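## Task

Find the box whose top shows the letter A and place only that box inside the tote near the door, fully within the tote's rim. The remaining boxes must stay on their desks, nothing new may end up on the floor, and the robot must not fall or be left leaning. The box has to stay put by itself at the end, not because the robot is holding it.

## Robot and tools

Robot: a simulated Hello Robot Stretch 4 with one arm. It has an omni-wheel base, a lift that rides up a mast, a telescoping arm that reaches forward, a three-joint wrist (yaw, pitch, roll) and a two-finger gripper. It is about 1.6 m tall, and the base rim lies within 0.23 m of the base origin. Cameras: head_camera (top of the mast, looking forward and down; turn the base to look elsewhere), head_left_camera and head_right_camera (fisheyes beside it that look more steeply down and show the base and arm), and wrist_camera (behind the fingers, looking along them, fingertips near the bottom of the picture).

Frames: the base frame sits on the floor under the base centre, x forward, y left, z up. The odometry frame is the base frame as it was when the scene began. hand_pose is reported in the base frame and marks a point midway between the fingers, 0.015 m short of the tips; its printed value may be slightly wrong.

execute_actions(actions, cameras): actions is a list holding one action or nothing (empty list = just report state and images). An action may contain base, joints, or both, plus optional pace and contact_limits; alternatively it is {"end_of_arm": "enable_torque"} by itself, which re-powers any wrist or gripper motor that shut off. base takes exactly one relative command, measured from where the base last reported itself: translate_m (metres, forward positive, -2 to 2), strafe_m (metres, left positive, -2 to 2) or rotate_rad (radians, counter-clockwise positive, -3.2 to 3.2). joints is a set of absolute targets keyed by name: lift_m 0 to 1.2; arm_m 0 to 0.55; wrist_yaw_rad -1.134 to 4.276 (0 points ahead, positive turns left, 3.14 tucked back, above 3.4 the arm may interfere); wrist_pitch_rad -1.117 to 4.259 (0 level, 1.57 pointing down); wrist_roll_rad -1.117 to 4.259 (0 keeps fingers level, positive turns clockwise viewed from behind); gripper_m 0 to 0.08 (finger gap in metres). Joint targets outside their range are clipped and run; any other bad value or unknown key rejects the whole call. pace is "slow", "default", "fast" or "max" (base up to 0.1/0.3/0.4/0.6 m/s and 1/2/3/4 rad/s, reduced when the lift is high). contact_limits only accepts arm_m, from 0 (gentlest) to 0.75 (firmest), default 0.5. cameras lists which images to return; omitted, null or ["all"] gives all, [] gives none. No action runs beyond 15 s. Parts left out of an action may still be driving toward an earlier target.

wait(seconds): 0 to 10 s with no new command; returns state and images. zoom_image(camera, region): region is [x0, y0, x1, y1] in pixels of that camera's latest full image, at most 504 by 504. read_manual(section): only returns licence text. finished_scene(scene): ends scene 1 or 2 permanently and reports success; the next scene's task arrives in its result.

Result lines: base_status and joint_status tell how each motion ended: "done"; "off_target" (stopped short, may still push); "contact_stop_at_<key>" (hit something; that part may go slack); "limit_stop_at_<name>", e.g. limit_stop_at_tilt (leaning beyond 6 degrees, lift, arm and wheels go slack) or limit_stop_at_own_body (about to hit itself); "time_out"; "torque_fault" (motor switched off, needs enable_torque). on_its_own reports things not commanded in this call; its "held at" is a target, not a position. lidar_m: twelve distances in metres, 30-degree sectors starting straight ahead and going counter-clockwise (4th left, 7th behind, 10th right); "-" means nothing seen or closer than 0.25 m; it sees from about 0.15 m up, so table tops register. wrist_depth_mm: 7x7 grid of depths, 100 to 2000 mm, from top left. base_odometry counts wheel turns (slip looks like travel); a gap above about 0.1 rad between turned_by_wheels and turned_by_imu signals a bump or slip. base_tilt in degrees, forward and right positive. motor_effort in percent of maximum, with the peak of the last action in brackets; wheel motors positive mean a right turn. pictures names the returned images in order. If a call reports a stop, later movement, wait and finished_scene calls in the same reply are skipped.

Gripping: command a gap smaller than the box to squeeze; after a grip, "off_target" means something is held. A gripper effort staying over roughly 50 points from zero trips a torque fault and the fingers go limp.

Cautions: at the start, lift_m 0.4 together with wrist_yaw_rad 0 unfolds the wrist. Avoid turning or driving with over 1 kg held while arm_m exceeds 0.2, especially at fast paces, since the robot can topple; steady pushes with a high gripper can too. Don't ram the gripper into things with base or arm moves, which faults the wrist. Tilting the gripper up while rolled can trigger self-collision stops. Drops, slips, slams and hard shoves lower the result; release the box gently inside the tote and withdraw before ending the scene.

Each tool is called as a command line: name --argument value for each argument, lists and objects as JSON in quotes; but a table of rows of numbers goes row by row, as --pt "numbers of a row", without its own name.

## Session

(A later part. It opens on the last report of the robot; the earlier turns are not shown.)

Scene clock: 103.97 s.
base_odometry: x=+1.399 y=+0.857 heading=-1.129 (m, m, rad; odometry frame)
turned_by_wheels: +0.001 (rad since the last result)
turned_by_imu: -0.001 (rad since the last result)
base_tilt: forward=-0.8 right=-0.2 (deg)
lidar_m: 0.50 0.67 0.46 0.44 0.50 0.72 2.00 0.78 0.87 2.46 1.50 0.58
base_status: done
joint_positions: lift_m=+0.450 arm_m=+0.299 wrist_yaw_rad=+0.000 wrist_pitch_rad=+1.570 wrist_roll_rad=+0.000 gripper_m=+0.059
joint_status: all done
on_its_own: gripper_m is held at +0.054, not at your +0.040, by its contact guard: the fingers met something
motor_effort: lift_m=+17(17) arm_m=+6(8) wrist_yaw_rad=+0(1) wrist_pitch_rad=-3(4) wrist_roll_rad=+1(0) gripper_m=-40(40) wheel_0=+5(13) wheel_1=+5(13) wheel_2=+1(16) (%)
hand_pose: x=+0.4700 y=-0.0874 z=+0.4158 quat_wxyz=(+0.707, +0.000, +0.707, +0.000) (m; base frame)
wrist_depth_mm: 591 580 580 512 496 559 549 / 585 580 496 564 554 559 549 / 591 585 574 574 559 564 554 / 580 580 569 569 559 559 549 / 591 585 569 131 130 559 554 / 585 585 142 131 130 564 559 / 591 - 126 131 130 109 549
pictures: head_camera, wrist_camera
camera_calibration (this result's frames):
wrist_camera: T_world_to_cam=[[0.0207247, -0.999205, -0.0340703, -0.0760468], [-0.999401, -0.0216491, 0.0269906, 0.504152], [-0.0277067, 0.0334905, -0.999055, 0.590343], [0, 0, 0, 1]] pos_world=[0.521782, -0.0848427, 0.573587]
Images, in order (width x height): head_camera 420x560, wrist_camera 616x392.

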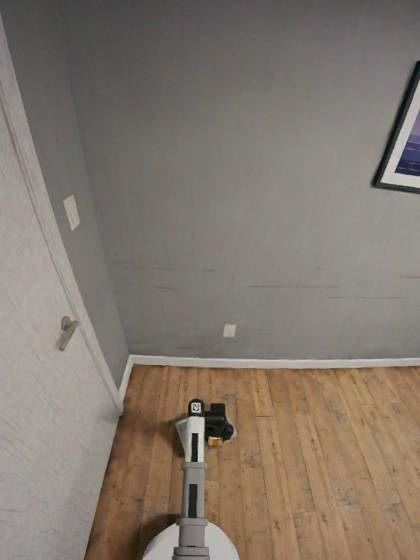

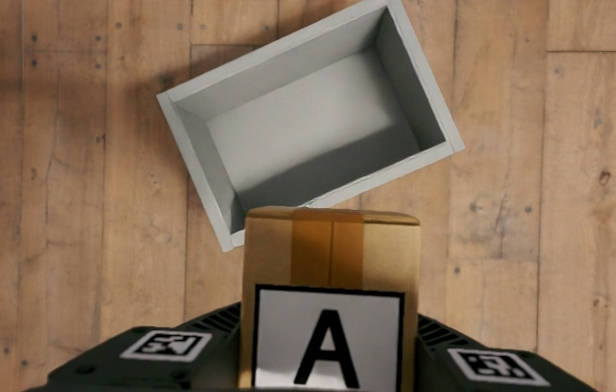

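execute_actions --actions '[{"joints":{"arm_m":0.445,"lift_m":0.22,"wrist_roll_rad":-0.46},"pace":"fast"}]' --cameras '["wrist_camera"]'

execute_actions --actions '[{"joints":{"lift_m":0.078}}]' --cameras '["wrist_camera"]'

Scene clock: 108.37 s.
base_odometry: x=+1.399 y=+0.857 heading=-1.129 (m, m, rad; odometry frame)
turned_by_wheels: +0.000 (rad since the last result)
turned_by_imu: -0.002 (rad since the last result)
base_tilt: forward=-0.8 right=-0.2 (deg)
lidar_m: 0.51 0.67 0.47 0.44 0.49 0.71 1.99 0.75 0.88 2.44 1.53 0.58
base_status: not commanded
joint_positions: lift_m=+0.220 arm_m=+0.444 wrist_yaw_rad=+0.000 wrist_pitch_rad=+1.570 wrist_roll_rad=-0.460 gripper_m=+0.059
joint_status: all done
on_its_own: gripper_m is held at +0.054, not at your +0.040, by its contact guard: the fingers met something
motor_effort: lift_m=+17(17) arm_m=+6(4) wrist_yaw_rad=+0(0) wrist_pitch_rad=-2(3) wrist_roll_rad=+1(7) gripper_m=-41(40) wheel_0=+5(5) wheel_1=+5(5) wheel_2=+1(1) (%)
hand_pose: x=+0.6150 y=-0.0874 z=+0.1859 quat_wxyz=(+0.689, -0.161, +0.688, +0.161) (m; base frame)
wrist_depth_mm: 349 343 340 336 336 330 327 / 351 345 340 340 334 330 327 / 237 277 268 246 229 213 268 / 240 315 338 334 334 279 270 / 243 319 340 132 130 274 267 / 235 309 142 131 131 268 268 / 227 - 126 131 129 109 324
pictures: wrist_camera
camera_calibration (this result's frames):
wrist_camera: T_world_to_cam=[[0.462024, -0.886225, -0.033758, -0.34846], [-0.88598, -0.462929, 0.027123, 0.546861], [-0.0396646, 0.0173774, -0.999062, 0.370584], [0, 0, 0, 1]] pos_world=[0.660204, -0.0620957, 0.343641]
Images, in order (width x height): wrist_camera 616x392.

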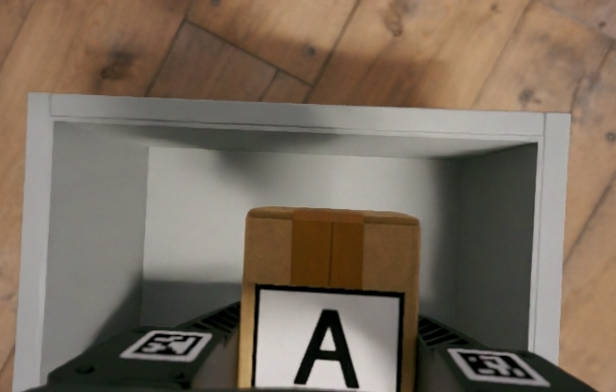

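Scene clock: 110.03 s.
base_odometry: x=+1.399 y=+0.857 heading=-1.129 (m, m, rad; odometry frame)
turned_by_wheels: +0.000 (rad since the last result)
turned_by_imu: -0.001 (rad since the last result)
base_tilt: forward=-0.7 right=-0.2 (deg)
lidar_m: 0.56 0.64 0.48 0.44 0.50 0.72 2.02 0.77 0.90 2.44 1.49 0.60
base_status: not commanded
joint_positions: lift_m=+0.078 arm_m=+0.444 wrist_yaw_rad=+0.000 wrist_pitch_rad=+1.570 wrist_roll_rad=-0.460 gripper_m=+0.059
joint_status: all done
on_its_own: gripper_m is held at +0.054, not at your +0.040, by its contact guard: the fingers met something
motor_effort: lift_m=+16(17) arm_m=+6(6) wrist_yaw_rad=-1(0) wrist_pitch_rad=-2(2) wrist_roll_rad=+1(0) gripper_m=-40(39) wheel_0=+5(5) wheel_1=+5(5) wheel_2=+1(1) (%)
hand_pose: x=+0.6150 y=-0.0874 z=+0.0440 quat_wxyz=(+0.689, -0.161, +0.688, +0.161) (m; base frame)
wrist_depth_mm: - - - - - - - / 141 133 127 122 123 119 - / 198 196 195 191 188 186 182 / 198 197 193 191 189 187 186 / 198 197 194 131 130 188 185 / 200 196 142 131 130 187 186 / 200 - 126 131 130 109 183
pictures: wrist_camera
camera_calibration (this result's frames):
wrist_camera: T_world_to_cam=[[0.462024, -0.886225, -0.033758, -0.353253], [-0.88598, -0.462929, 0.0271231, 0.550713], [-0.0396648, 0.0173774, -0.999062, 0.228767], [0, 0, 0, 1]] pos_world=[0.660205, -0.0620957, 0.20169]
Images, in order (width x height): wrist_camera 616x392.

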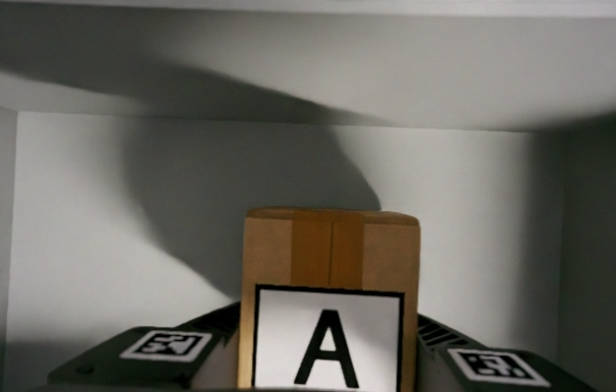

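execute_actions --actions '[{"joints":{"lift_m":0.069}}]' --cameras '[]'

execute_actions --actions '[{"joints":{"gripper_m":0.08}}]' --cameras '[]'

execute_actions --actions '[{"joints":{"lift_m":0.3},"pace":"max"}]' --cameras '["wrist_camera"]'

Scene clock: 113.07 s.
base_odometry: x=+1.399 y=+0.857 heading=-1.129 (m, m, rad; odometry frame)
turned_by_wheels: +0.000 (rad since the last result)
turned_by_imu: -0.001 (rad since the last result)
base_tilt: forward=-0.7 right=-0.2 (deg)
lidar_m: 0.54 0.65 0.44 0.45 0.50 0.71 2.01 0.78 0.86 2.45 1.52 0.58
base_status: not commanded
joint_positions: lift_m=+0.069 arm_m=+0.444 wrist_yaw_rad=+0.000 wrist_pitch_rad=+1.570 wrist_roll_rad=-0.460 gripper_m=+0.059
joint_status: all done
on_its_own: gripper_m is held at +0.054, not at your +0.040, by its contact guard: the fingers met something
motor_effort: lift_m=+16(16) arm_m=+6(6) wrist_yaw_rad=+1(0) wrist_pitch_rad=-2(1) wrist_roll_rad=+0(1) gripper_m=-40(40) wheel_0=+5(5) wheel_1=+5(5) wheel_2=+1(1) (%)
hand_pose: x=+0.6150 y=-0.0874 z=+0.0350 quat_wxyz=(+0.689, -0.161, +0.688, +0.161) (m; base frame)
wrist_depth_mm: - - - - - - - / 140 133 127 122 123 119 - / 190 186 185 182 180 178 177 / 189 187 184 181 180 178 177 / 189 186 185 131 130 178 177 / 189 187 142 131 130 178 177 / 190 - 126 132 130 109 177
pictures: none
No camera images: the call's "cameras" was empty. Leave "cameras" out to get every camera's image.

Scene clock: 114.00 s.
base_odometry: x=+1.399 y=+0.857 heading=-1.129 (m, m, rad; odometry frame)
turned_by_wheels: +0.000 (rad since the last result)
turned_by_imu: +0.000 (rad since the last result)
base_tilt: forward=-0.8 right=-0.2 (deg)
lidar_m: 0.53 0.66 0.48 0.44 0.50 0.69 2.00 0.77 0.87 2.45 1.51 0.59
base_status: not commanded
joint_positions: lift_m=+0.069 arm_m=+0.444 wrist_yaw_rad=+0.000 wrist_pitch_rad=+1.570 wrist_roll_rad=-0.460 gripper_m=+0.080
joint_status: all done
motor_effort: lift_m=+16(16) arm_m=+6(6) wrist_yaw_rad=-1(0) wrist_pitch_rad=-3(3) wrist_roll_rad=+0(0) gripper_m=-1(39) wheel_0=+5(5) wheel_1=+5(5) wheel_2=+1(1) (%)
hand_pose: x=+0.6150 y=-0.0874 z=+0.0350 quat_wxyz=(+0.689, -0.161, +0.688, +0.161) (m; base frame)
wrist_depth_mm: - - - - - - - / 140 133 127 121 123 119 - / 189 187 185 182 180 178 177 / 189 187 185 182 180 178 177 / 189 187 185 132 131 178 178 / 189 186 146 132 131 178 177 / 190 - 133 132 131 118 174
pictures: none
No camera images: the call's "cameras" was empty. Leave "cameras" out to get every camera's image.

Scene clock: 115.23 s.
base_odometry: x=+1.399 y=+0.857 heading=-1.129 (m, m, rad; odometry frame)
turned_by_wheels: +0.000 (rad since the last result)
turned_by_imu: -0.001 (rad since the last result)
base_tilt: forward=-0.7 right=-0.2 (deg)
lidar_m: 0.54 0.65 0.46 0.44 0.49 0.71 1.99 0.75 0.88 2.44 1.52 0.58
base_status: not commanded
joint_positions: lift_m=+0.300 arm_m=+0.444 wrist_yaw_rad=+0.000 wrist_pitch_rad=+1.570 wrist_roll_rad=-0.460 gripper_m=+0.080
joint_status: all done
motor_effort: lift_m=+25(29) arm_m=+6(6) wrist_yaw_rad=-1(1) wrist_pitch_rad=-5(2) wrist_roll_rad=+0(0) gripper_m=-1(0) wheel_0=+5(5) wheel_1=+5(5) wheel_2=+1(2) (%)
hand_pose: x=+0.6150 y=-0.0874 z=+0.2653 quat_wxyz=(+0.689, -0.161, +0.688, +0.161) (m; base frame)
wrist_depth_mm: 433 427 421 418 413 407 407 / 433 427 418 418 415 407 404 / 433 336 347 325 370 407 404 / 430 338 418 418 413 332 404 / 436 342 421 362 410 330 404 / 433 324 410 410 410 351 404 / 433 - 149 307 298 118 404
pictures: wrist_camera
camera_calibration (this result's frames):
wrist_camera: T_world_to_cam=[[0.461974, -0.88625, -0.0337928, -0.345741], [-0.886003, -0.462882, 0.0271898, 0.544704], [-0.039739, 0.0173795, -0.999059, 0.449901], [0, 0, 0, 1]] pos_world=[0.660211, -0.0620981, 0.422984]
Images, in order (width x height): wrist_camera 616x392.

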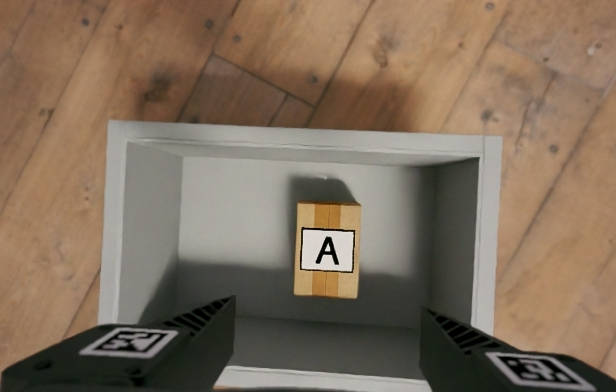

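finished_scene --scene 1

The scene is finished: the task was done.


## Next scene

Find the box whose top shows the letter X and place only that box inside the tote near the door, fully within the tote's rim. The remaining boxes must stay on their desks, nothing new may end up on the floor, and the robot must not fall or be left leaning. The box has to stay put by itself at the end, not because the robot is holding it.

execute_actions --actions '[]'

Scene clock: 0.00 s.
base_odometry: x=+0.000 y=+0.000 heading=+0.000 (m, m, rad; odometry frame)
turned_by_wheels: +0.000 (rad since the last result)
turned_by_imu: +0.000 (rad since the last result)
base_tilt: forward=-0.7 right=-0.2 (deg)
lidar_m: 0.80 0.88 1.49 2.06 1.07 0.87 0.86 0.99 0.82 0.83 0.96 0.80
base_status: not commanded
joint_positions: lift_m=+0.294 arm_m=-0.001 wrist_yaw_rad=+3.250 wrist_pitch_rad=+0.008 wrist_roll_rad=-0.009 gripper_m=+0.040
joint_status: not commanded
motor_effort: lift_m=+21 arm_m=-1 wrist_yaw_rad=+1 wrist_pitch_rad=-10 wrist_roll_rad=+1 gripper_m=-3 wheel_0=+1 wheel_1=+0 wheel_2=+1 (%)
hand_pose: x=-0.0510 y=+0.0640 z=+0.4706 quat_wxyz=(-0.054, -0.004, -0.005, +0.999) (m; base frame)
wrist_depth_mm: - - 137 1042 991 904 854 / - - 122 182 991 931 854 / - - 131 190 991 931 854 / 150 143 141 1042 991 917 854 / 199 1281 1182 1078 991 917 854 / 201 1281 158 1060 976 917 866 / 199 - 102 1060 135 108 854
pictures: head_camera, head_left_camera, head_right_camera, wrist_camera
camera_calibration (this result's frames):
wrist_camera: T_world_to_cam=[[-0.141884, 0.989432, 0.0298875, -0.0777152], [0.0320905, 0.0347746, -0.99888, 0.51702], [-0.989363, -0.140766, -0.0366854, 0.134766], [0, 0, 0, 1]] pos_world=[0.105714, 0.0778851, 0.523708]
Images, in order (width x height): head_camera 420x560, head_left_camera 420x672, head_right_camera 420x672, wrist_camera 616x392.

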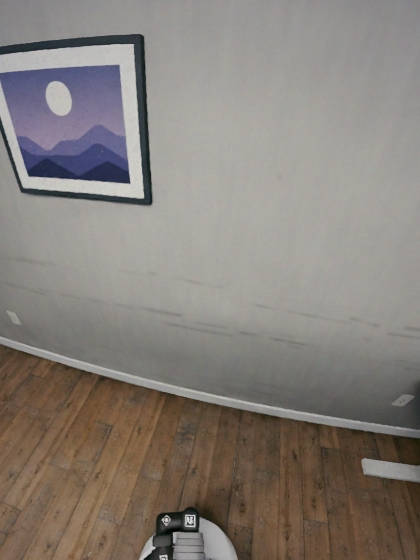

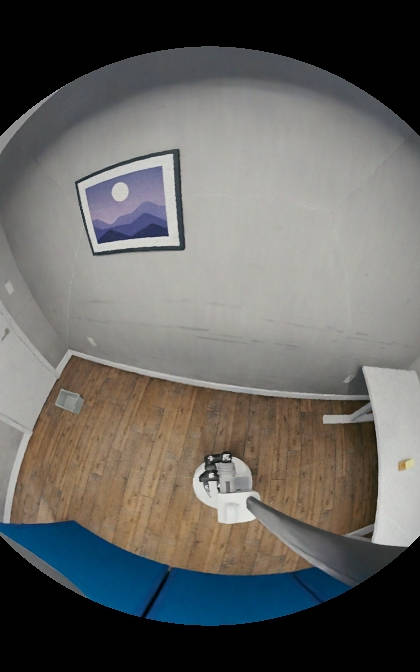

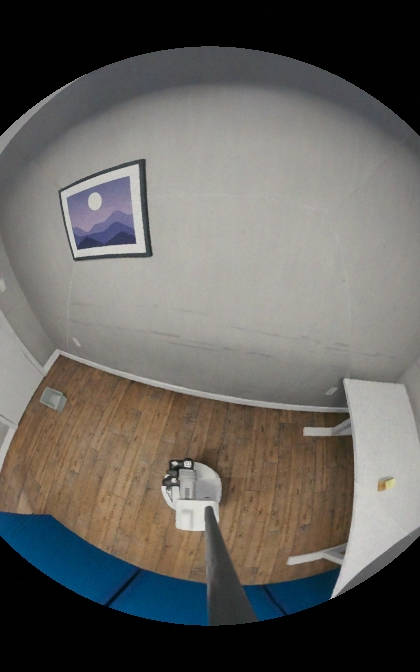

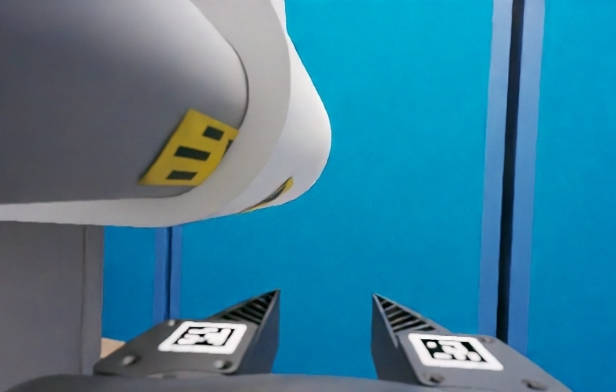

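execute_actions --actions '[{"base":{"strafe_m":1.6},"joints":{"lift_m":0.4,"wrist_yaw_rad":0,"gripper_m":0.08},"pace":"max"}]' --cameras '[]'

execute_actions --actions '[{"base":{"rotate_rad":2.93},"joints":{"wrist_pitch_rad":1.57},"pace":"fast"}]' --cameras '["head_left_camera"]'

Scene clock: 8.77 s.
base_odometry: x=+0.000 y=+1.600 heading=+0.000 (m, m, rad; odometry frame)
turned_by_wheels: +0.000 (rad since the last result)
turned_by_imu: -0.002 (rad since the last result)
base_tilt: forward=-0.8 right=-0.2 (deg)
lidar_m: 0.45 0.62 0.49 0.48 0.58 0.99 0.98 0.71 1.06 2.41 1.35 0.50
base_status: done
joint_positions: lift_m=+0.400 arm_m=-0.001 wrist_yaw_rad=+0.000 wrist_pitch_rad=+0.008 wrist_roll_rad=-0.009 gripper_m=+0.080
joint_status: all done
motor_effort: lift_m=+24(28) arm_m=-1(1) wrist_yaw_rad=-1(10) wrist_pitch_rad=-14(11) wrist_roll_rad=+1(1) gripper_m=-1(1) wheel_0=-3(18) wheel_1=+1(17) wheel_2=+0(1) (%)
hand_pose: x=+0.3826 y=-0.0873 z=+0.5763 quat_wxyz=(+1.000, -0.005, +0.004, +0.000) (m; base frame)
wrist_depth_mm: 627 854 1025 946 904 854 820 / 627 854 1025 960 904 854 820 / 627 854 1025 960 904 854 820 / 634 866 1025 960 917 866 820 / 634 866 1025 960 917 866 831 / 640 768 169 976 917 854 831 / - - 150 976 917 109 809
pictures: none
No camera images: the call's "cameras" was empty. Leave "cameras" out to get every camera's image.

Scene clock: 11.03 s.
base_odometry: x=+0.000 y=+1.600 heading=+2.929 (m, m, rad; odometry frame)
turned_by_wheels: +2.929 (rad since the last result)
turned_by_imu: +2.919 (rad since the last result)
base_tilt: forward=-0.7 right=-0.2 (deg)
lidar_m: 2.08 0.70 0.81 2.29 1.59 1.16 0.47 0.48 0.52 0.49 0.54 0.78
base_status: done
joint_positions: lift_m=+0.400 arm_m=-0.001 wrist_yaw_rad=+0.000 wrist_pitch_rad=+1.570 wrist_roll_rad=-0.009 gripper_m=+0.080
joint_status: all done
motor_effort: lift_m=+23(24) arm_m=-1(1) wrist_yaw_rad=+0(3) wrist_pitch_rad=-2(10) wrist_roll_rad=+1(2) gripper_m=-1(1) wheel_0=-6(16) wheel_1=-3(12) wheel_2=-3(12) (%)
hand_pose: x=+0.1702 y=-0.0874 z=+0.3653 quat_wxyz=(+0.707, -0.003, +0.707, +0.003) (m; base frame)
wrist_depth_mm: 535 530 521 521 508 508 500 / 539 530 521 521 512 508 504 / 539 530 525 521 517 508 508 / 539 530 525 521 517 512 508 / 544 322 312 307 517 512 508 / 334 314 170 307 304 512 508 / - - 150 307 304 109 -
pictures: head_left_camera
Images, in order (width x height): head_left_camera 420x672.

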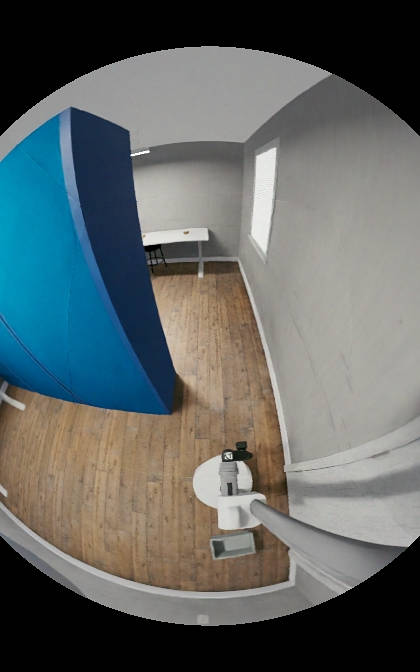

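execute_actions --actions '[{"base":{"translate_m":2},"pace":"max"}]' --cameras '[]'

execute_actions --actions '[{"base":{"strafe_m":0.7},"pace":"max"}]' --cameras '["head_camera","head_left_camera"]'

zoom_image --camera "head_camera" --region '[70,230,290,330]'

Scene clock: 19.23 s.
base_odometry: x=-1.955 y=+2.020 heading=+2.930 (m, m, rad; odometry frame)
turned_by_wheels: +0.001 (rad since the last result)
turned_by_imu: -0.001 (rad since the last result)
base_tilt: forward=-0.7 right=-0.2 (deg)
lidar_m: 0.80 0.83 1.15 2.37 1.35 1.05 2.01 0.77 0.52 0.51 0.51 0.75
base_status: done
joint_positions: lift_m=+0.400 arm_m=-0.001 wrist_yaw_rad=+0.000 wrist_pitch_rad=+1.570 wrist_roll_rad=-0.009 gripper_m=+0.080
joint_status: not commanded
motor_effort: lift_m=+24(23) arm_m=-1(1) wrist_yaw_rad=+0(1) wrist_pitch_rad=-3(0) wrist_roll_rad=+1(2) gripper_m=-1(1) wheel_0=+6(14) wheel_1=+3(9) wheel_2=+3(16) (%)
hand_pose: x=+0.1701 y=-0.0874 z=+0.3653 quat_wxyz=(+0.707, -0.003, +0.707, +0.003) (m; base frame)
wrist_depth_mm: 535 525 525 521 512 508 504 / 539 530 521 521 512 508 504 / 535 530 525 521 512 508 504 / 539 539 525 521 517 512 504 / 544 322 310 307 521 512 504 / 334 314 169 307 304 512 508 / - - 150 307 304 109 -
pictures: none
No camera images: the call's "cameras" was empty. Leave "cameras" out to get every camera's image.

Scene clock: 21.87 s.
base_odometry: x=-2.102 y=+1.336 heading=+2.930 (m, m, rad; odometry frame)
turned_by_wheels: +0.000 (rad since the last result)
turned_by_imu: -0.002 (rad since the last result)
base_tilt: forward=-0.7 right=-0.2 (deg)
lidar_m: 0.78 0.84 1.14 1.65 1.33 0.99 0.94 0.98 1.30 1.20 1.24 0.83
base_status: done
joint_positions: lift_m=+0.400 arm_m=-0.001 wrist_yaw_rad=+0.000 wrist_pitch_rad=+1.570 wrist_roll_rad=-0.009 gripper_m=+0.080
joint_status: not commanded
motor_effort: lift_m=+23(23) arm_m=-1(1) wrist_yaw_rad=+1(0) wrist_pitch_rad=-3(4) wrist_roll_rad=+1(2) gripper_m=-1(1) wheel_0=-3(20) wheel_1=+0(19) wheel_2=+0(0) (%)
hand_pose: x=+0.1701 y=-0.0874 z=+0.3653 quat_wxyz=(+0.707, -0.003, +0.707, +0.003) (m; base frame)
wrist_depth_mm: 535 525 525 517 512 508 500 / 535 530 525 521 517 508 504 / 539 530 525 521 517 508 504 / 544 535 530 521 517 508 508 / 539 320 310 309 517 512 508 / 334 314 170 307 306 512 508 / - - 150 306 306 109 -
pictures: head_camera, head_left_camera
Images, in order (width x height): head_camera 420x560, head_left_camera 420x672.

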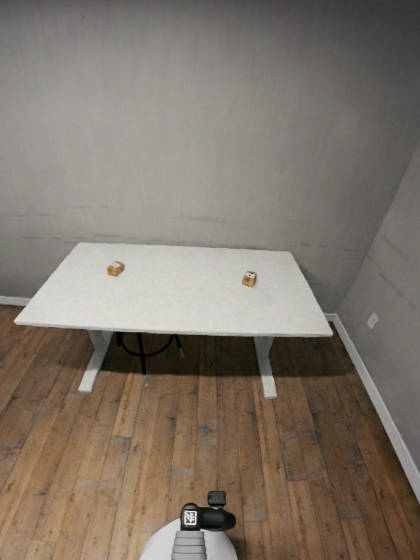

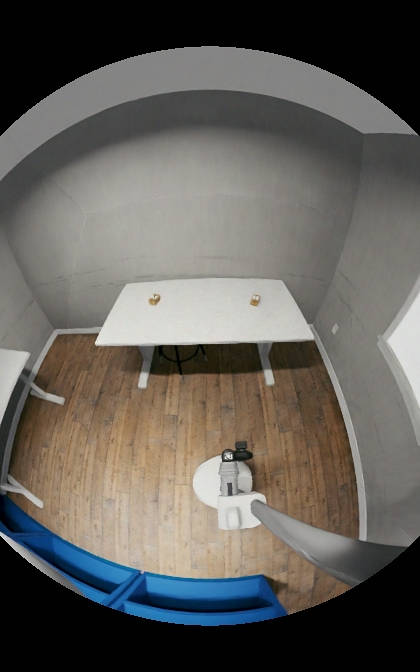

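Region (70, 230, 290, 330) of head_camera's 420x560 image, scaled by 2.291, with more detail than that image has; it fills the top 229 rows of this view, and the rest is white.

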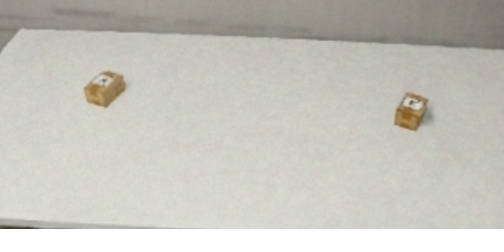

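zoom_image --camera "head_camera" --region '[90,250,140,285]'

zoom_image --camera "head_camera" --region '[225,260,275,295]'

Region (90, 250, 140, 285) of head_camera's 420x560 image, scaled by 10.080, with more detail than that image has; it fills the top 353 rows of this view, and the rest is white.

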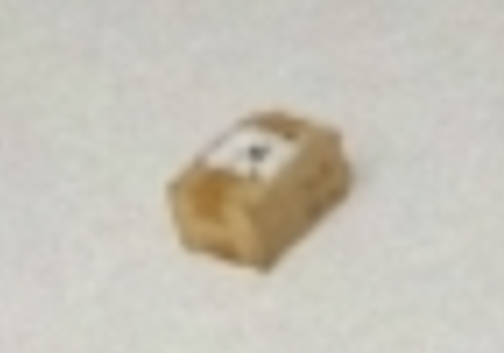

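Region (225, 260, 275, 295) of head_camera's 420x560 image, scaled by 10.080, with more detail than that image has; it fills the top 353 rows of this view, and the rest is white.

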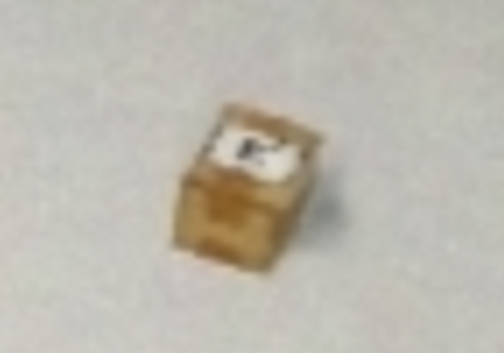

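execute_actions --actions '[{"base":{"strafe_m":0.56},"joints":{"lift_m":0.96},"pace":"max"}]' --cameras '[]'

execute_actions --actions '[{"base":{"translate_m":0.54},"joints":{"arm_m":0.48},"pace":"max"}]' --cameras '["wrist_camera"]'

Scene clock: 29.77 s.
base_odometry: x=-2.220 y=+0.789 heading=+2.929 (m, m, rad; odometry frame)
turned_by_wheels: +0.000 (rad since the last result)
turned_by_imu: -0.002 (rad since the last result)
base_tilt: forward=-0.8 right=-0.1 (deg)
lidar_m: 0.79 0.83 1.14 1.09 1.15 0.97 0.93 0.97 1.87 1.76 1.13 0.83
base_status: done
joint_positions: lift_m=+0.960 arm_m=-0.001 wrist_yaw_rad=+0.000 wrist_pitch_rad=+1.570 wrist_roll_rad=-0.009 gripper_m=+0.080
joint_status: all done
motor_effort: lift_m=+24(31) arm_m=-1(1) wrist_yaw_rad=-2(1) wrist_pitch_rad=-4(2) wrist_roll_rad=+1(1) gripper_m=-1(1) wheel_0=-3(19) wheel_1=+0(16) wheel_2=+0(1) (%)
hand_pose: x=+0.1701 y=-0.0874 z=+0.9253 quat_wxyz=(+0.707, -0.003, +0.707, +0.003) (m; base frame)
wrist_depth_mm: 1118 1118 1098 1098 1060 1060 1042 / 1118 1098 1098 1098 1078 1060 1060 / 1138 1118 1118 1098 1078 1060 1060 / 1138 1118 1118 1078 1078 1078 1060 / 1138 1138 891 878 1098 1078 1060 / 1138 1118 170 891 1098 1078 1060 / - - 150 878 1098 109 1060
pictures: none
No camera images: the call's "cameras" was empty. Leave "cameras" out to get every camera's image.

Scene clock: 32.70 s.
base_odometry: x=-2.748 y=+0.902 heading=+2.930 (m, m, rad; odometry frame)
turned_by_wheels: +0.001 (rad since the last result)
turned_by_imu: +0.000 (rad since the last result)
base_tilt: forward=-0.7 right=-0.2 (deg)
lidar_m: 0.25 0.27 0.37 1.07 1.13 1.53 1.48 1.56 1.81 1.06 0.38 0.27
base_status: done
joint_positions: lift_m=+0.960 arm_m=+0.479 wrist_yaw_rad=+0.000 wrist_pitch_rad=+1.570 wrist_roll_rad=-0.010 gripper_m=+0.080
joint_status: all done
motor_effort: lift_m=+24(24) arm_m=+7(9) wrist_yaw_rad=-2(2) wrist_pitch_rad=+0(5) wrist_roll_rad=+2(2) gripper_m=-1(1) wheel_0=+7(11) wheel_1=+5(9) wheel_2=-2(14) (%)
hand_pose: x=+0.6500 y=-0.0874 z=+0.9253 quat_wxyz=(+0.707, -0.004, +0.707, +0.004) (m; base frame)
wrist_depth_mm: 366 362 357 355 351 347 343 / 368 364 359 355 351 347 345 / 368 364 362 355 351 349 343 / 370 366 362 307 353 349 347 / 370 366 364 312 355 351 347 / 373 366 170 359 355 351 349 / - - 150 362 355 109 -
pictures: wrist_camera
camera_calibration (this result's frames):
wrist_camera: T_world_to_cam=[[0.0306829, -0.998949, -0.0340581, -0.0688811], [-0.99914, -0.0316036, 0.0268326, 0.669327], [-0.0278807, 0.0332055, -0.99906, 1.10436], [0, 0, 0, 1]] pos_world=[0.701655, -0.0843262, 1.08301]
Images, in order (width x height): wrist_camera 616x392.

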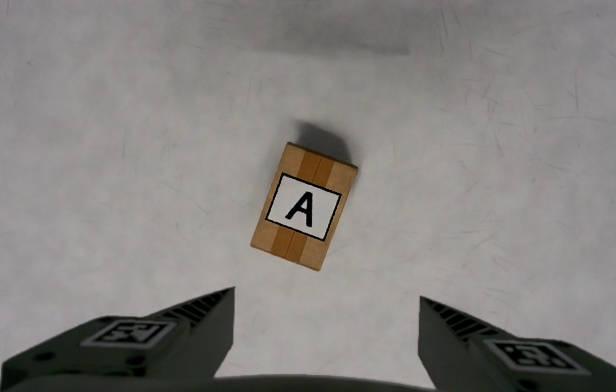

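Not X. Next desk.

execute_actions --actions '[{"base":{"rotate_rad":2.1},"joints":{"arm_m":0},"pace":"fast"}]' --cameras '[]'

execute_actions --actions '[{"base":{"translate_m":0.75},"pace":"max"}]' --cameras '["head_camera","head_right_camera"]'

Scene clock: 37.17 s.
base_odometry: x=-2.748 y=+0.902 heading=-1.254 (m, m, rad; odometry frame)
turned_by_wheels: +2.099 (rad since the last result)
turned_by_imu: +2.091 (rad since the last result)
base_tilt: forward=-0.8 right=-0.2 (deg)
lidar_m: 1.15 1.53 1.48 1.55 1.81 1.07 0.47 0.28 0.25 0.28 0.40 1.08
base_status: done
joint_positions: lift_m=+0.960 arm_m=+0.001 wrist_yaw_rad=+0.000 wrist_pitch_rad=+1.570 wrist_roll_rad=-0.009 gripper_m=+0.080
joint_status: all done
motor_effort: lift_m=+24(24) arm_m=-7(9) wrist_yaw_rad=+0(0) wrist_pitch_rad=-3(2) wrist_roll_rad=+1(2) gripper_m=-1(1) wheel_0=-6(13) wheel_1=-5(6) wheel_2=-4(8) (%)
hand_pose: x=+0.1722 y=-0.0874 z=+0.9253 quat_wxyz=(+0.707, -0.003, +0.707, +0.003) (m; base frame)
wrist_depth_mm: 1118 1118 1098 1078 1060 1060 1060 / 1138 1118 1098 1098 1078 1078 1060 / 1138 1138 1098 1098 1078 1078 1060 / 1138 1118 1098 1098 1098 1078 1060 / 1138 1138 891 878 1078 1078 1060 / 1138 1138 169 878 1060 1042 1060 / - - 150 878 1098 109 1060
pictures: none
No camera images: the call's "cameras" was empty. Leave "cameras" out to get every camera's image.

Scene clock: 40.67 s.
base_odometry: x=-2.514 y=+0.190 heading=-1.253 (m, m, rad; odometry frame)
turned_by_wheels: +0.001 (rad since the last result)
turned_by_imu: +0.000 (rad since the last result)
base_tilt: forward=-0.7 right=-0.2 (deg)
lidar_m: 0.48 0.71 1.08 1.14 1.60 2.41 0.92 0.75 1.37 0.63 0.47 0.44
base_status: done
joint_positions: lift_m=+0.960 arm_m=+0.001 wrist_yaw_rad=+0.000 wrist_pitch_rad=+1.570 wrist_roll_rad=-0.009 gripper_m=+0.080
joint_status: not commanded
motor_effort: lift_m=+24(24) arm_m=-6(7) wrist_yaw_rad=+2(1) wrist_pitch_rad=-3(2) wrist_roll_rad=+1(1) gripper_m=-1(1) wheel_0=+6(13) wheel_1=+6(6) wheel_2=+0(14) (%)
hand_pose: x=+0.1722 y=-0.0874 z=+0.9253 quat_wxyz=(+0.707, -0.003, +0.707, +0.003) (m; base frame)
wrist_depth_mm: 1138 1118 1098 1078 1078 1060 351 / 1118 1118 1118 1078 1078 1060 1042 / 1138 1118 1098 1098 1078 1078 1042 / 1138 1118 1098 1098 1098 1078 1060 / 1138 1118 891 878 1098 1078 1060 / 1138 1138 170 878 1098 1078 1060 / - - 150 878 1098 109 1060
pictures: head_camera, head_right_camera
Images, in order (width x height): head_camera 420x560, head_right_camera 420x672.

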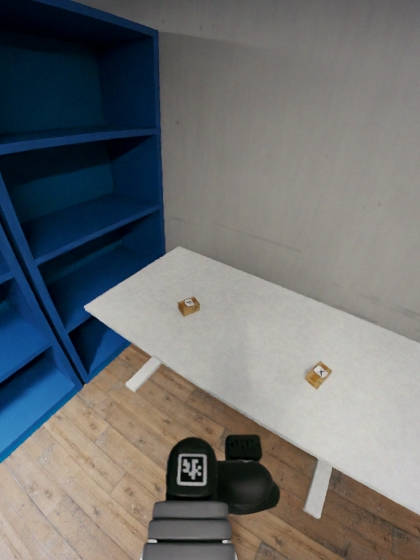

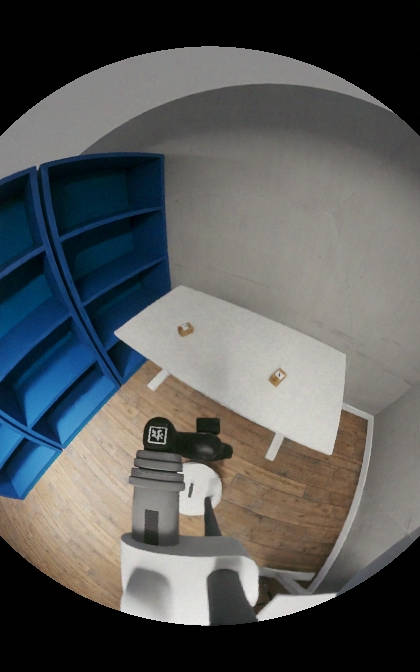

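zoom_image --camera "head_camera" --region '[170,285,340,395]'

Region (170, 285, 340, 395) of head_camera's 420x560 image, scaled by 2.965, with more detail than that image has; it fills the top 326 rows of this view, and the rest is white.

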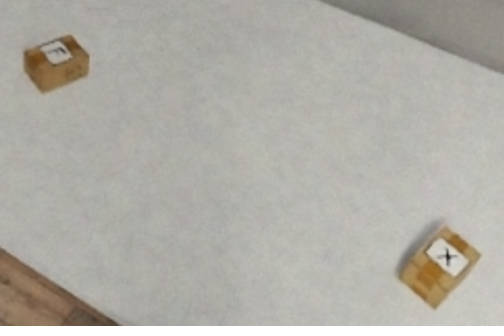

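execute_actions --actions '[{"base":{"rotate_rad":-0.56},"joints":{"arm_m":0.3},"pace":"max"}]' --cameras '[]'

execute_actions --actions '[{"base":{"translate_m":0.12},"joints":{"arm_m":0.46,"lift_m":0.87},"pace":"max"}]' --cameras '["wrist_camera"]'

Scene clock: 49.90 s.
base_odometry: x=-2.514 y=+0.190 heading=-1.812 (m, m, rad; odometry frame)
turned_by_wheels: -0.559 (rad since the last result)
turned_by_imu: -0.559 (rad since the last result)
base_tilt: forward=-0.8 right=-0.2 (deg)
lidar_m: 0.45 0.49 0.67 1.07 1.13 1.55 2.45 0.96 0.71 1.22 0.66 0.48
base_status: done
joint_positions: lift_m=+0.960 arm_m=+0.299 wrist_yaw_rad=+0.000 wrist_pitch_rad=+1.570 wrist_roll_rad=-0.010 gripper_m=+0.080
joint_status: all done
motor_effort: lift_m=+24(24) arm_m=+7(5) wrist_yaw_rad=-1(2) wrist_pitch_rad=-4(3) wrist_roll_rad=+2(1) gripper_m=-1(2) wheel_0=+7(12) wheel_1=+4(7) wheel_2=+1(10) (%)
hand_pose: x=+0.4699 y=-0.0874 z=+0.9253 quat_wxyz=(+0.707, -0.003, +0.707, +0.003) (m; base frame)
wrist_depth_mm: 366 364 357 355 351 347 345 / 368 364 359 355 351 349 345 / 370 364 362 355 353 347 347 / 370 366 362 357 353 349 347 / 1138 1118 1118 1098 1078 353 349 / 1138 1118 170 1098 1098 1078 1060 / - - 150 878 1098 109 1060
pictures: none
No camera images: the call's "cameras" was empty. Leave "cameras" out to get every camera's image.

Scene clock: 51.43 s.
base_odometry: x=-2.542 y=+0.074 heading=-1.811 (m, m, rad; odometry frame)
turned_by_wheels: +0.001 (rad since the last result)
turned_by_imu: +0.000 (rad since the last result)
base_tilt: forward=-0.7 right=-0.2 (deg)
lidar_m: 0.33 0.36 0.51 1.09 1.13 1.54 2.57 0.94 0.79 1.44 0.48 0.35
base_status: done
joint_positions: lift_m=+0.870 arm_m=+0.459 wrist_yaw_rad=+0.000 wrist_pitch_rad=+1.570 wrist_roll_rad=-0.010 gripper_m=+0.080
joint_status: all done
motor_effort: lift_m=+18(20) arm_m=+7(5) wrist_yaw_rad=-1(2) wrist_pitch_rad=+0(5) wrist_roll_rad=+1(2) gripper_m=-2(1) wheel_0=+6(14) wheel_1=+6(10) wheel_2=-2(13) (%)
hand_pose: x=+0.6300 y=-0.0874 z=+0.8358 quat_wxyz=(+0.707, -0.003, +0.707, +0.003) (m; base frame)
wrist_depth_mm: 273 271 267 265 262 258 257 / 274 272 267 265 263 259 257 / 276 273 268 265 263 260 258 / 277 273 271 268 265 260 259 / 277 274 271 217 216 263 260 / 278 273 170 217 216 263 260 / - - 150 219 242 109 -
pictures: wrist_camera
camera_calibration (this result's frames):
wrist_camera: T_world_to_cam=[[0.0305527, -0.998953, -0.0340576, -0.0712345], [-0.999145, -0.0314727, 0.0268127, 0.651823], [-0.0278565, 0.0332093, -0.99906, 1.01441], [0, 0, 0, 1]] pos_world=[0.6817, -0.084333, 0.993552]
Images, in order (width x height): wrist_camera 616x392.

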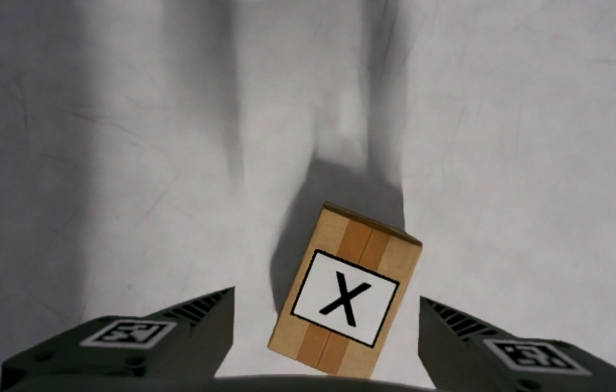

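execute_actions --actions '[{"base":{"strafe_m":-0.011},"joints":{"arm_m":0.454,"lift_m":0.84,"wrist_roll_rad":0.33},"pace":"fast"}]' --cameras '["wrist_camera"]'

Scene clock: 54.07 s.
base_odometry: x=-2.553 y=+0.076 heading=-1.811 (m, m, rad; odometry frame)
turned_by_wheels: +0.000 (rad since the last result)
turned_by_imu: -0.001 (rad since the last result)
base_tilt: forward=-0.8 right=-0.2 (deg)
lidar_m: 0.34 0.36 0.49 1.10 1.14 1.56 2.57 0.92 0.77 1.42 0.49 0.36
base_status: done
joint_positions: lift_m=+0.840 arm_m=+0.455 wrist_yaw_rad=+0.000 wrist_pitch_rad=+1.570 wrist_roll_rad=+0.330 gripper_m=+0.080
joint_status: all done
motor_effort: lift_m=+16(18) arm_m=-7(6) wrist_yaw_rad=+1(1) wrist_pitch_rad=-1(2) wrist_roll_rad=+3(5) gripper_m=-1(1) wheel_0=+2(17) wheel_1=-4(13) wheel_2=+0(0) (%)
hand_pose: x=+0.6262 y=-0.0874 z=+0.8059 quat_wxyz=(+0.698, +0.116, +0.697, -0.116) (m; base frame)
wrist_depth_mm: 242 239 237 234 232 229 228 / 243 240 238 235 232 230 229 / 244 242 239 236 234 231 229 / 245 243 239 236 234 232 229 / 245 243 240 187 234 232 230 / 247 243 169 187 186 232 231 / - - 150 187 187 109 -
pictures: wrist_camera
camera_calibration (this result's frames):
wrist_camera: T_world_to_cam=[[-0.303641, -0.95217, -0.0342788, 0.141408], [-0.952661, 0.30282, 0.0271479, 0.648666], [-0.0154691, 0.0408993, -0.999044, 0.977349], [0, 0, 0, 1]] pos_world=[0.676015, -0.101758, 0.963651]
Images, in order (width x height): wrist_camera 616x392.

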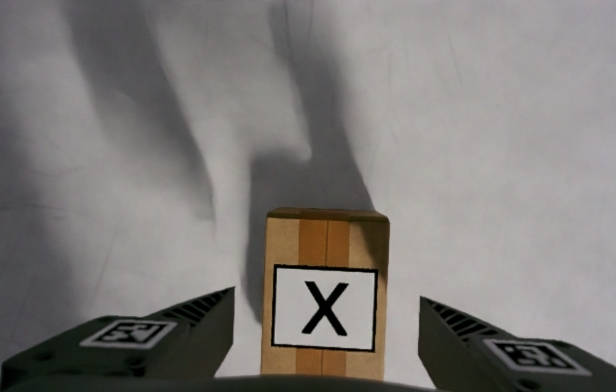

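execute_actions --actions '[{"joints":{"lift_m":0.785}}]' --cameras '[]'

execute_actions --actions '[{"joints":{"gripper_m":0.04}}]' --cameras '[]'

execute_actions --actions '[{"base":{"translate_m":-0.1},"joints":{"lift_m":0.83,"arm_m":0.1},"pace":"fast"}]' --cameras '["wrist_camera"]'

execute_actions --actions '[{"base":{"translate_m":-2},"joints":{"lift_m":0.4,"wrist_roll_rad":0},"pace":"max"}]' --cameras '[]'

execute_actions --actions '[{"base":{"rotate_rad":1.6},"pace":"fast"}]' --cameras '["head_camera"]'

Scene clock: 59.70 s.
base_odometry: x=-2.553 y=+0.076 heading=-1.811 (m, m, rad; odometry frame)
turned_by_wheels: +0.000 (rad since the last result)
turned_by_imu: -0.002 (rad since the last result)
base_tilt: forward=-0.8 right=-0.2 (deg)
lidar_m: 0.33 0.36 0.49 1.08 1.14 1.55 2.56 0.93 0.77 1.43 0.51 0.35
base_status: not commanded
joint_positions: lift_m=+0.785 arm_m=+0.455 wrist_yaw_rad=+0.000 wrist_pitch_rad=+1.570 wrist_roll_rad=+0.330 gripper_m=+0.080
joint_status: all done
motor_effort: lift_m=+16(18) arm_m=-6(7) wrist_yaw_rad=+1(1) wrist_pitch_rad=-4(3) wrist_roll_rad=+3(3) gripper_m=-1(1) wheel_0=+2(2) wheel_1=-4(4) wheel_2=+0(0) (%)
hand_pose: x=+0.6262 y=-0.0874 z=+0.7510 quat_wxyz=(+0.698, +0.116, +0.697, -0.116) (m; base frame)
wrist_depth_mm: 186 183 182 180 178 176 175 / 186 185 182 181 179 176 175 / 187 185 183 181 179 177 176 / 188 186 183 181 179 178 176 / 188 186 184 132 131 178 177 / 189 186 142 132 131 178 177 / - - 133 132 131 109 -
pictures: none
No camera images: the call's "cameras" was empty. Leave "cameras" out to get every camera's image.

Scene clock: 60.70 s.
base_odometry: x=-2.553 y=+0.076 heading=-1.811 (m, m, rad; odometry frame)
turned_by_wheels: +0.000 (rad since the last result)
turned_by_imu: +0.000 (rad since the last result)
base_tilt: forward=-0.7 right=-0.2 (deg)
lidar_m: 0.33 0.35 0.50 1.09 1.15 1.58 2.58 0.93 0.76 1.42 0.50 0.35
base_status: not commanded
joint_positions: lift_m=+0.785 arm_m=+0.455 wrist_yaw_rad=+0.000 wrist_pitch_rad=+1.570 wrist_roll_rad=+0.330 gripper_m=+0.059
joint_status: gripper_m off_target (ended at +0.059, target +0.040)
on_its_own: gripper_m is held at +0.053, not at your +0.040, by its contact guard: the fingers met something
motor_effort: lift_m=+16(16) arm_m=-7(6) wrist_yaw_rad=-1(1) wrist_pitch_rad=-1(1) wrist_roll_rad=+3(3) gripper_m=-40(42) wheel_0=+2(3) wheel_1=-4(4) wheel_2=+0(0) (%)
hand_pose: x=+0.6262 y=-0.0874 z=+0.7510 quat_wxyz=(+0.698, +0.116, +0.697, -0.116) (m; base frame)
wrist_depth_mm: 186 184 182 180 178 176 174 / 186 185 182 180 179 177 175 / 187 185 183 181 179 177 176 / 188 186 184 182 179 178 176 / 189 186 184 132 131 178 177 / 189 186 133 132 131 179 177 / 190 - 126 132 131 107 -
pictures: none
No camera images: the call's "cameras" was empty. Leave "cameras" out to get every camera's image.

Scene clock: 62.53 s.
base_odometry: x=-2.529 y=+0.173 heading=-1.812 (m, m, rad; odometry frame)
turned_by_wheels: -0.001 (rad since the last result)
turned_by_imu: -0.001 (rad since the last result)
base_tilt: forward=-0.7 right=-0.2 (deg)
lidar_m: 0.43 0.45 0.66 1.08 1.14 1.53 2.47 0.96 0.72 1.35 0.63 0.47
base_status: done
joint_positions: lift_m=+0.830 arm_m=+0.101 wrist_yaw_rad=+0.000 wrist_pitch_rad=+1.570 wrist_roll_rad=+0.330 gripper_m=+0.059
joint_status: all done
on_its_own: gripper_m is held at +0.053, not at your +0.040, by its contact guard: the fingers met something
motor_effort: lift_m=+26(29) arm_m=-7(8) wrist_yaw_rad=+0(1) wrist_pitch_rad=-4(5) wrist_roll_rad=+1(3) gripper_m=-40(39) wheel_0=-6(12) wheel_1=-5(9) wheel_2=+0(14) (%)
hand_pose: x=+0.2722 y=-0.0874 z=+0.7951 quat_wxyz=(+0.698, +0.116, +0.697, -0.116) (m; base frame)
wrist_depth_mm: 233 236 960 960 931 931 931 / 991 976 960 960 946 931 917 / 991 991 976 960 946 931 931 / 991 991 960 960 946 946 931 / 991 991 976 132 131 946 931 / 1008 991 133 132 131 946 946 / 1008 - 126 132 131 107 931
pictures: wrist_camera
camera_calibration (this result's frames):
wrist_camera: T_world_to_cam=[[-0.304494, -0.9519, -0.0342069, 0.033737], [-0.952385, 0.303666, 0.0273741, 0.3115], [-0.01567, 0.0409134, -0.99904, 0.961154], [0, 0, 0, 1]] pos_world=[0.322002, -0.101802, 0.952858]
Images, in order (width x height): wrist_camera 616x392.

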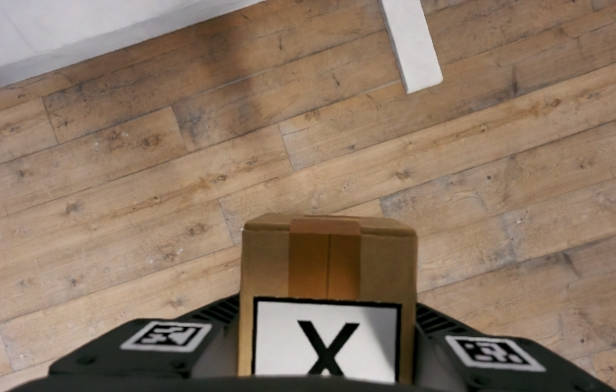

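Scene clock: 68.87 s.
base_odometry: x=-2.049 y=+2.114 heading=-1.813 (m, m, rad; odometry frame)
turned_by_wheels: -0.001 (rad since the last result)
turned_by_imu: -0.005 (rad since the last result)
base_tilt: forward=-0.7 right=-0.2 (deg)
lidar_m: 2.43 1.56 1.17 1.98 0.67 0.45 0.43 0.43 0.64 0.69 0.72 0.95
base_status: done
joint_positions: lift_m=+0.400 arm_m=+0.101 wrist_yaw_rad=+0.000 wrist_pitch_rad=+1.570 wrist_roll_rad=+0.000 gripper_m=+0.059
joint_status: all done
on_its_own: gripper_m is held at +0.053, not at your +0.040, by its contact guard: the fingers met something
motor_effort: lift_m=+18(24) arm_m=-6(7) wrist_yaw_rad=+1(2) wrist_pitch_rad=-3(3) wrist_roll_rad=+0(8) gripper_m=-40(40) wheel_0=-5(14) wheel_1=-5(12) wheel_2=-2(13) (%)
hand_pose: x=+0.2722 y=-0.0874 z=+0.3658 quat_wxyz=(+0.707, +0.000, +0.707, +0.000) (m; base frame)
wrist_depth_mm: 535 525 521 517 512 508 500 / 539 530 525 517 512 508 504 / 539 535 525 521 517 508 504 / 544 535 525 521 517 512 504 / 539 535 530 132 131 512 508 / 544 539 134 132 131 512 508 / 544 - 126 132 131 107 508
pictures: none
No camera images: the call's "cameras" was empty. Leave "cameras" out to get every camera's image.

Scene clock: 70.60 s.
base_odometry: x=-2.049 y=+2.114 heading=-0.214 (m, m, rad; odometry frame)
turned_by_wheels: +1.599 (rad since the last result)
turned_by_imu: +1.593 (rad since the last result)
base_tilt: forward=-0.8 right=-0.2 (deg)
lidar_m: 1.72 0.65 0.44 0.42 0.46 0.63 0.69 0.70 1.00 2.41 1.53 1.16
base_status: done
joint_positions: lift_m=+0.400 arm_m=+0.101 wrist_yaw_rad=+0.000 wrist_pitch_rad=+1.570 wrist_roll_rad=+0.000 gripper_m=+0.059
joint_status: not commanded
on_its_own: gripper_m is held at +0.053, not at your +0.040, by its contact guard: the fingers met something
motor_effort: lift_m=+17(18) arm_m=-7(7) wrist_yaw_rad=+0(0) wrist_pitch_rad=-4(3) wrist_roll_rad=+1(0) gripper_m=-39(39) wheel_0=-5(14) wheel_1=-4(14) wheel_2=+0(10) (%)
hand_pose: x=+0.2723 y=-0.0874 z=+0.3658 quat_wxyz=(+0.707, +0.000, +0.707, +0.000) (m; base frame)
wrist_depth_mm: 535 525 521 517 517 504 500 / 535 530 525 517 512 508 500 / 535 535 525 521 512 508 504 / 539 535 530 521 512 512 504 / 539 535 530 132 131 512 508 / 544 539 133 132 131 512 508 / 549 - 126 132 131 107 508
pictures: head_camera
Images, in order (width x height): head_camera 420x560.

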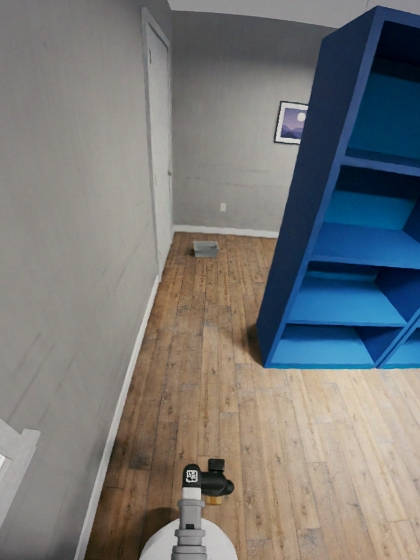

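execute_actions --actions '[{"base":{"translate_m":2},"joints":{"arm_m":0.49,"lift_m":0.3},"pace":"max"}]' --cameras '["head_camera","wrist_camera"]'

Scene clock: 78.83 s.
base_odometry: x=-0.094 y=+1.691 heading=-0.213 (m, m, rad; odometry frame)
turned_by_wheels: +0.001 (rad since the last result)
turned_by_imu: -0.001 (rad since the last result)
base_tilt: forward=-0.7 right=-0.2 (deg)
lidar_m: 0.57 0.56 0.40 0.37 0.43 0.62 1.80 0.72 0.67 1.92 1.75 0.59
base_status: done
joint_positions: lift_m=+0.300 arm_m=+0.489 wrist_yaw_rad=+0.000 wrist_pitch_rad=+1.570 wrist_roll_rad=+0.000 gripper_m=+0.059
joint_status: all done
on_its_own: gripper_m is held at +0.053, not at your +0.040, by its contact guard: the fingers met something
motor_effort: lift_m=+18(18) arm_m=+6(7) wrist_yaw_rad=-1(3) wrist_pitch_rad=-2(5) wrist_roll_rad=+2(0) gripper_m=-40(40) wheel_0=+5(13) wheel_1=+4(13) wheel_2=+0(15) (%)
hand_pose: x=+0.6600 y=-0.0874 z=+0.2658 quat_wxyz=(+0.707, +0.000, +0.707, +0.000) (m; base frame)
wrist_depth_mm: 427 424 418 415 410 404 402 / 430 424 421 415 410 404 404 / 433 306 373 415 407 342 404 / 433 347 421 415 413 353 404 / 433 340 421 132 131 334 404 / 436 332 133 132 131 315 407 / 439 - 126 132 131 107 407
pictures: head_camera, wrist_camera
camera_calibration (this result's frames):
wrist_camera: T_world_to_cam=[[0.0210583, -0.999198, -0.0340689, -0.0853152], [-0.999396, -0.0219806, 0.0269279, 0.697984], [-0.0276552, 0.0334812, -0.999057, 0.445649], [0, 0, 0, 1]] pos_world=[0.711683, -0.0848255, 0.423526]
Images, in order (width x height): head_camera 420x560, wrist_camera 616x392.

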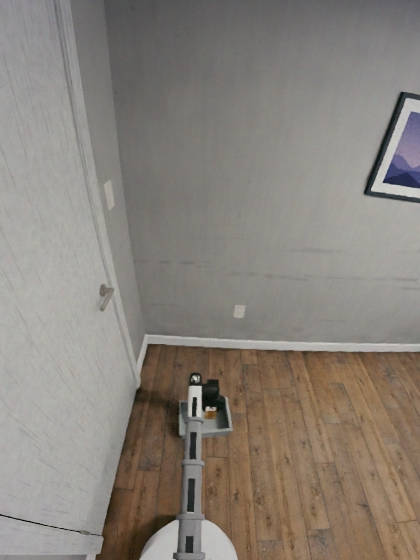

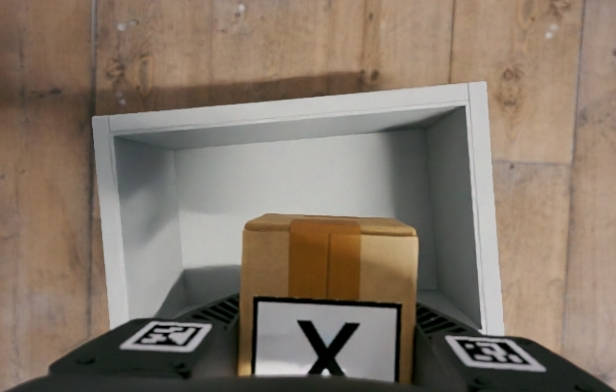

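execute_actions --actions '[{"joints":{"lift_m":0.07,"arm_m":0.515,"wrist_roll_rad":-0.13}}]' --cameras '[]'

execute_actions --actions '[{"joints":{"gripper_m":0.08}}]' --cameras '[]'

execute_actions --actions '[{"joints":{"lift_m":0.3},"pace":"max"}]' --cameras '["wrist_camera"]'

Scene clock: 83.67 s.
base_odometry: x=-0.094 y=+1.691 heading=-0.213 (m, m, rad; odometry frame)
turned_by_wheels: +0.000 (rad since the last result)
turned_by_imu: -0.002 (rad since the last result)
base_tilt: forward=-0.7 right=-0.1 (deg)
lidar_m: 0.56 0.56 0.39 0.38 0.43 0.62 1.79 0.73 0.68 1.95 1.74 0.60
base_status: not commanded
joint_positions: lift_m=+0.070 arm_m=+0.514 wrist_yaw_rad=+0.000 wrist_pitch_rad=+1.570 wrist_roll_rad=-0.130 gripper_m=+0.059
joint_status: all done
on_its_own: gripper_m is held at +0.053, not at your +0.040, by its contact guard: the fingers met something
motor_effort: lift_m=+16(17) arm_m=+7(7) wrist_yaw_rad=+0(0) wrist_pitch_rad=-3(3) wrist_roll_rad=+0(4) gripper_m=-40(39) wheel_0=+4(5) wheel_1=+4(4) wheel_2=+0(1) (%)
hand_pose: x=+0.6848 y=-0.0874 z=+0.0359 quat_wxyz=(+0.706, -0.046, +0.705, +0.046) (m; base frame)
wrist_depth_mm: - - - - - - - / 126 125 124 119 114 116 - / 189 187 185 182 180 178 177 / 190 187 185 183 181 179 178 / 190 188 186 132 131 180 178 / 191 189 133 132 131 180 179 / 192 - 126 132 131 107 -
pictures: none
No camera images: the call's "cameras" was empty. Leave "cameras" out to get every camera's image.

Scene clock: 84.60 s.
base_odometry: x=-0.094 y=+1.691 heading=-0.213 (m, m, rad; odometry frame)
turned_by_wheels: +0.000 (rad since the last result)
turned_by_imu: +0.000 (rad since the last result)
base_tilt: forward=-0.7 right=-0.1 (deg)
lidar_m: 0.55 0.55 0.38 0.39 0.44 0.58 1.79 0.71 0.67 1.92 1.75 0.59
base_status: not commanded
joint_positions: lift_m=+0.070 arm_m=+0.514 wrist_yaw_rad=+0.000 wrist_pitch_rad=+1.570 wrist_roll_rad=-0.130 gripper_m=+0.080
joint_status: all done
motor_effort: lift_m=+16(16) arm_m=+7(7) wrist_yaw_rad=+1(0) wrist_pitch_rad=-4(2) wrist_roll_rad=+1(0) gripper_m=-1(38) wheel_0=+5(4) wheel_1=+4(4) wheel_2=+1(1) (%)
hand_pose: x=+0.6848 y=-0.0874 z=+0.0359 quat_wxyz=(+0.706, -0.046, +0.705, +0.046) (m; base frame)
wrist_depth_mm: - - - - - - - / 126 124 124 119 114 116 - / 189 187 185 183 180 179 178 / 190 187 186 183 181 180 178 / 190 189 186 134 133 180 179 / 191 188 141 134 133 180 179 / - - 135 134 133 109 -
pictures: none
No camera images: the call's "cameras" was empty. Leave "cameras" out to get every camera's image.

Scene clock: 85.83 s.
base_odometry: x=-0.094 y=+1.691 heading=-0.213 (m, m, rad; odometry frame)
turned_by_wheels: +0.000 (rad since the last result)
turned_by_imu: -0.001 (rad since the last result)
base_tilt: forward=-0.7 right=-0.1 (deg)
lidar_m: 0.58 0.55 0.40 0.40 0.42 0.62 1.80 0.72 0.67 1.96 1.70 0.60
base_status: not commanded
joint_positions: lift_m=+0.300 arm_m=+0.514 wrist_yaw_rad=+0.000 wrist_pitch_rad=+1.570 wrist_roll_rad=-0.130 gripper_m=+0.080
joint_status: all done
motor_effort: lift_m=+24(29) arm_m=+7(7) wrist_yaw_rad=+1(0) wrist_pitch_rad=-5(2) wrist_roll_rad=+0(0) gripper_m=-1(1) wheel_0=+5(4) wheel_1=+4(4) wheel_2=+0(1) (%)
hand_pose: x=+0.6849 y=-0.0874 z=+0.2653 quat_wxyz=(+0.706, -0.046, +0.705, +0.046) (m; base frame)
wrist_depth_mm: 430 424 421 415 410 404 402 / 430 424 421 415 413 407 402 / 430 314 351 413 382 404 402 / 433 340 421 415 410 332 404 / 436 343 421 366 410 355 404 / 436 307 169 413 413 322 410 / - - 150 330 315 109 -
pictures: wrist_camera
camera_calibration (this result's frames):
wrist_camera: T_world_to_cam=[[0.149695, -0.988148, -0.0339916, -0.17301], [-0.988217, -0.150639, 0.027129, 0.70393], [-0.031928, 0.02953, -0.999054, 0.448397], [0, 0, 0, 1]] pos_world=[0.73585, -0.0781616, 0.422995]
Images, in order (width x height): wrist_camera 616x392.

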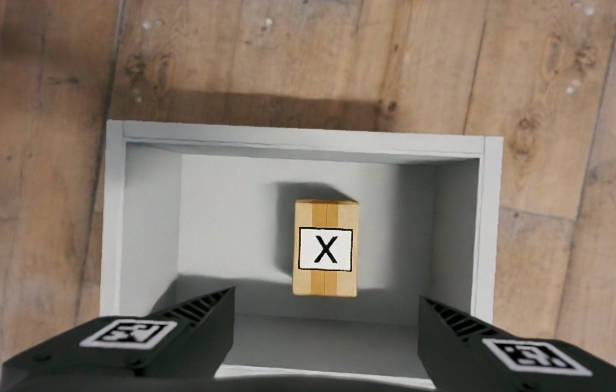

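finished_scene --scene 2

The scene is finished: the task was done.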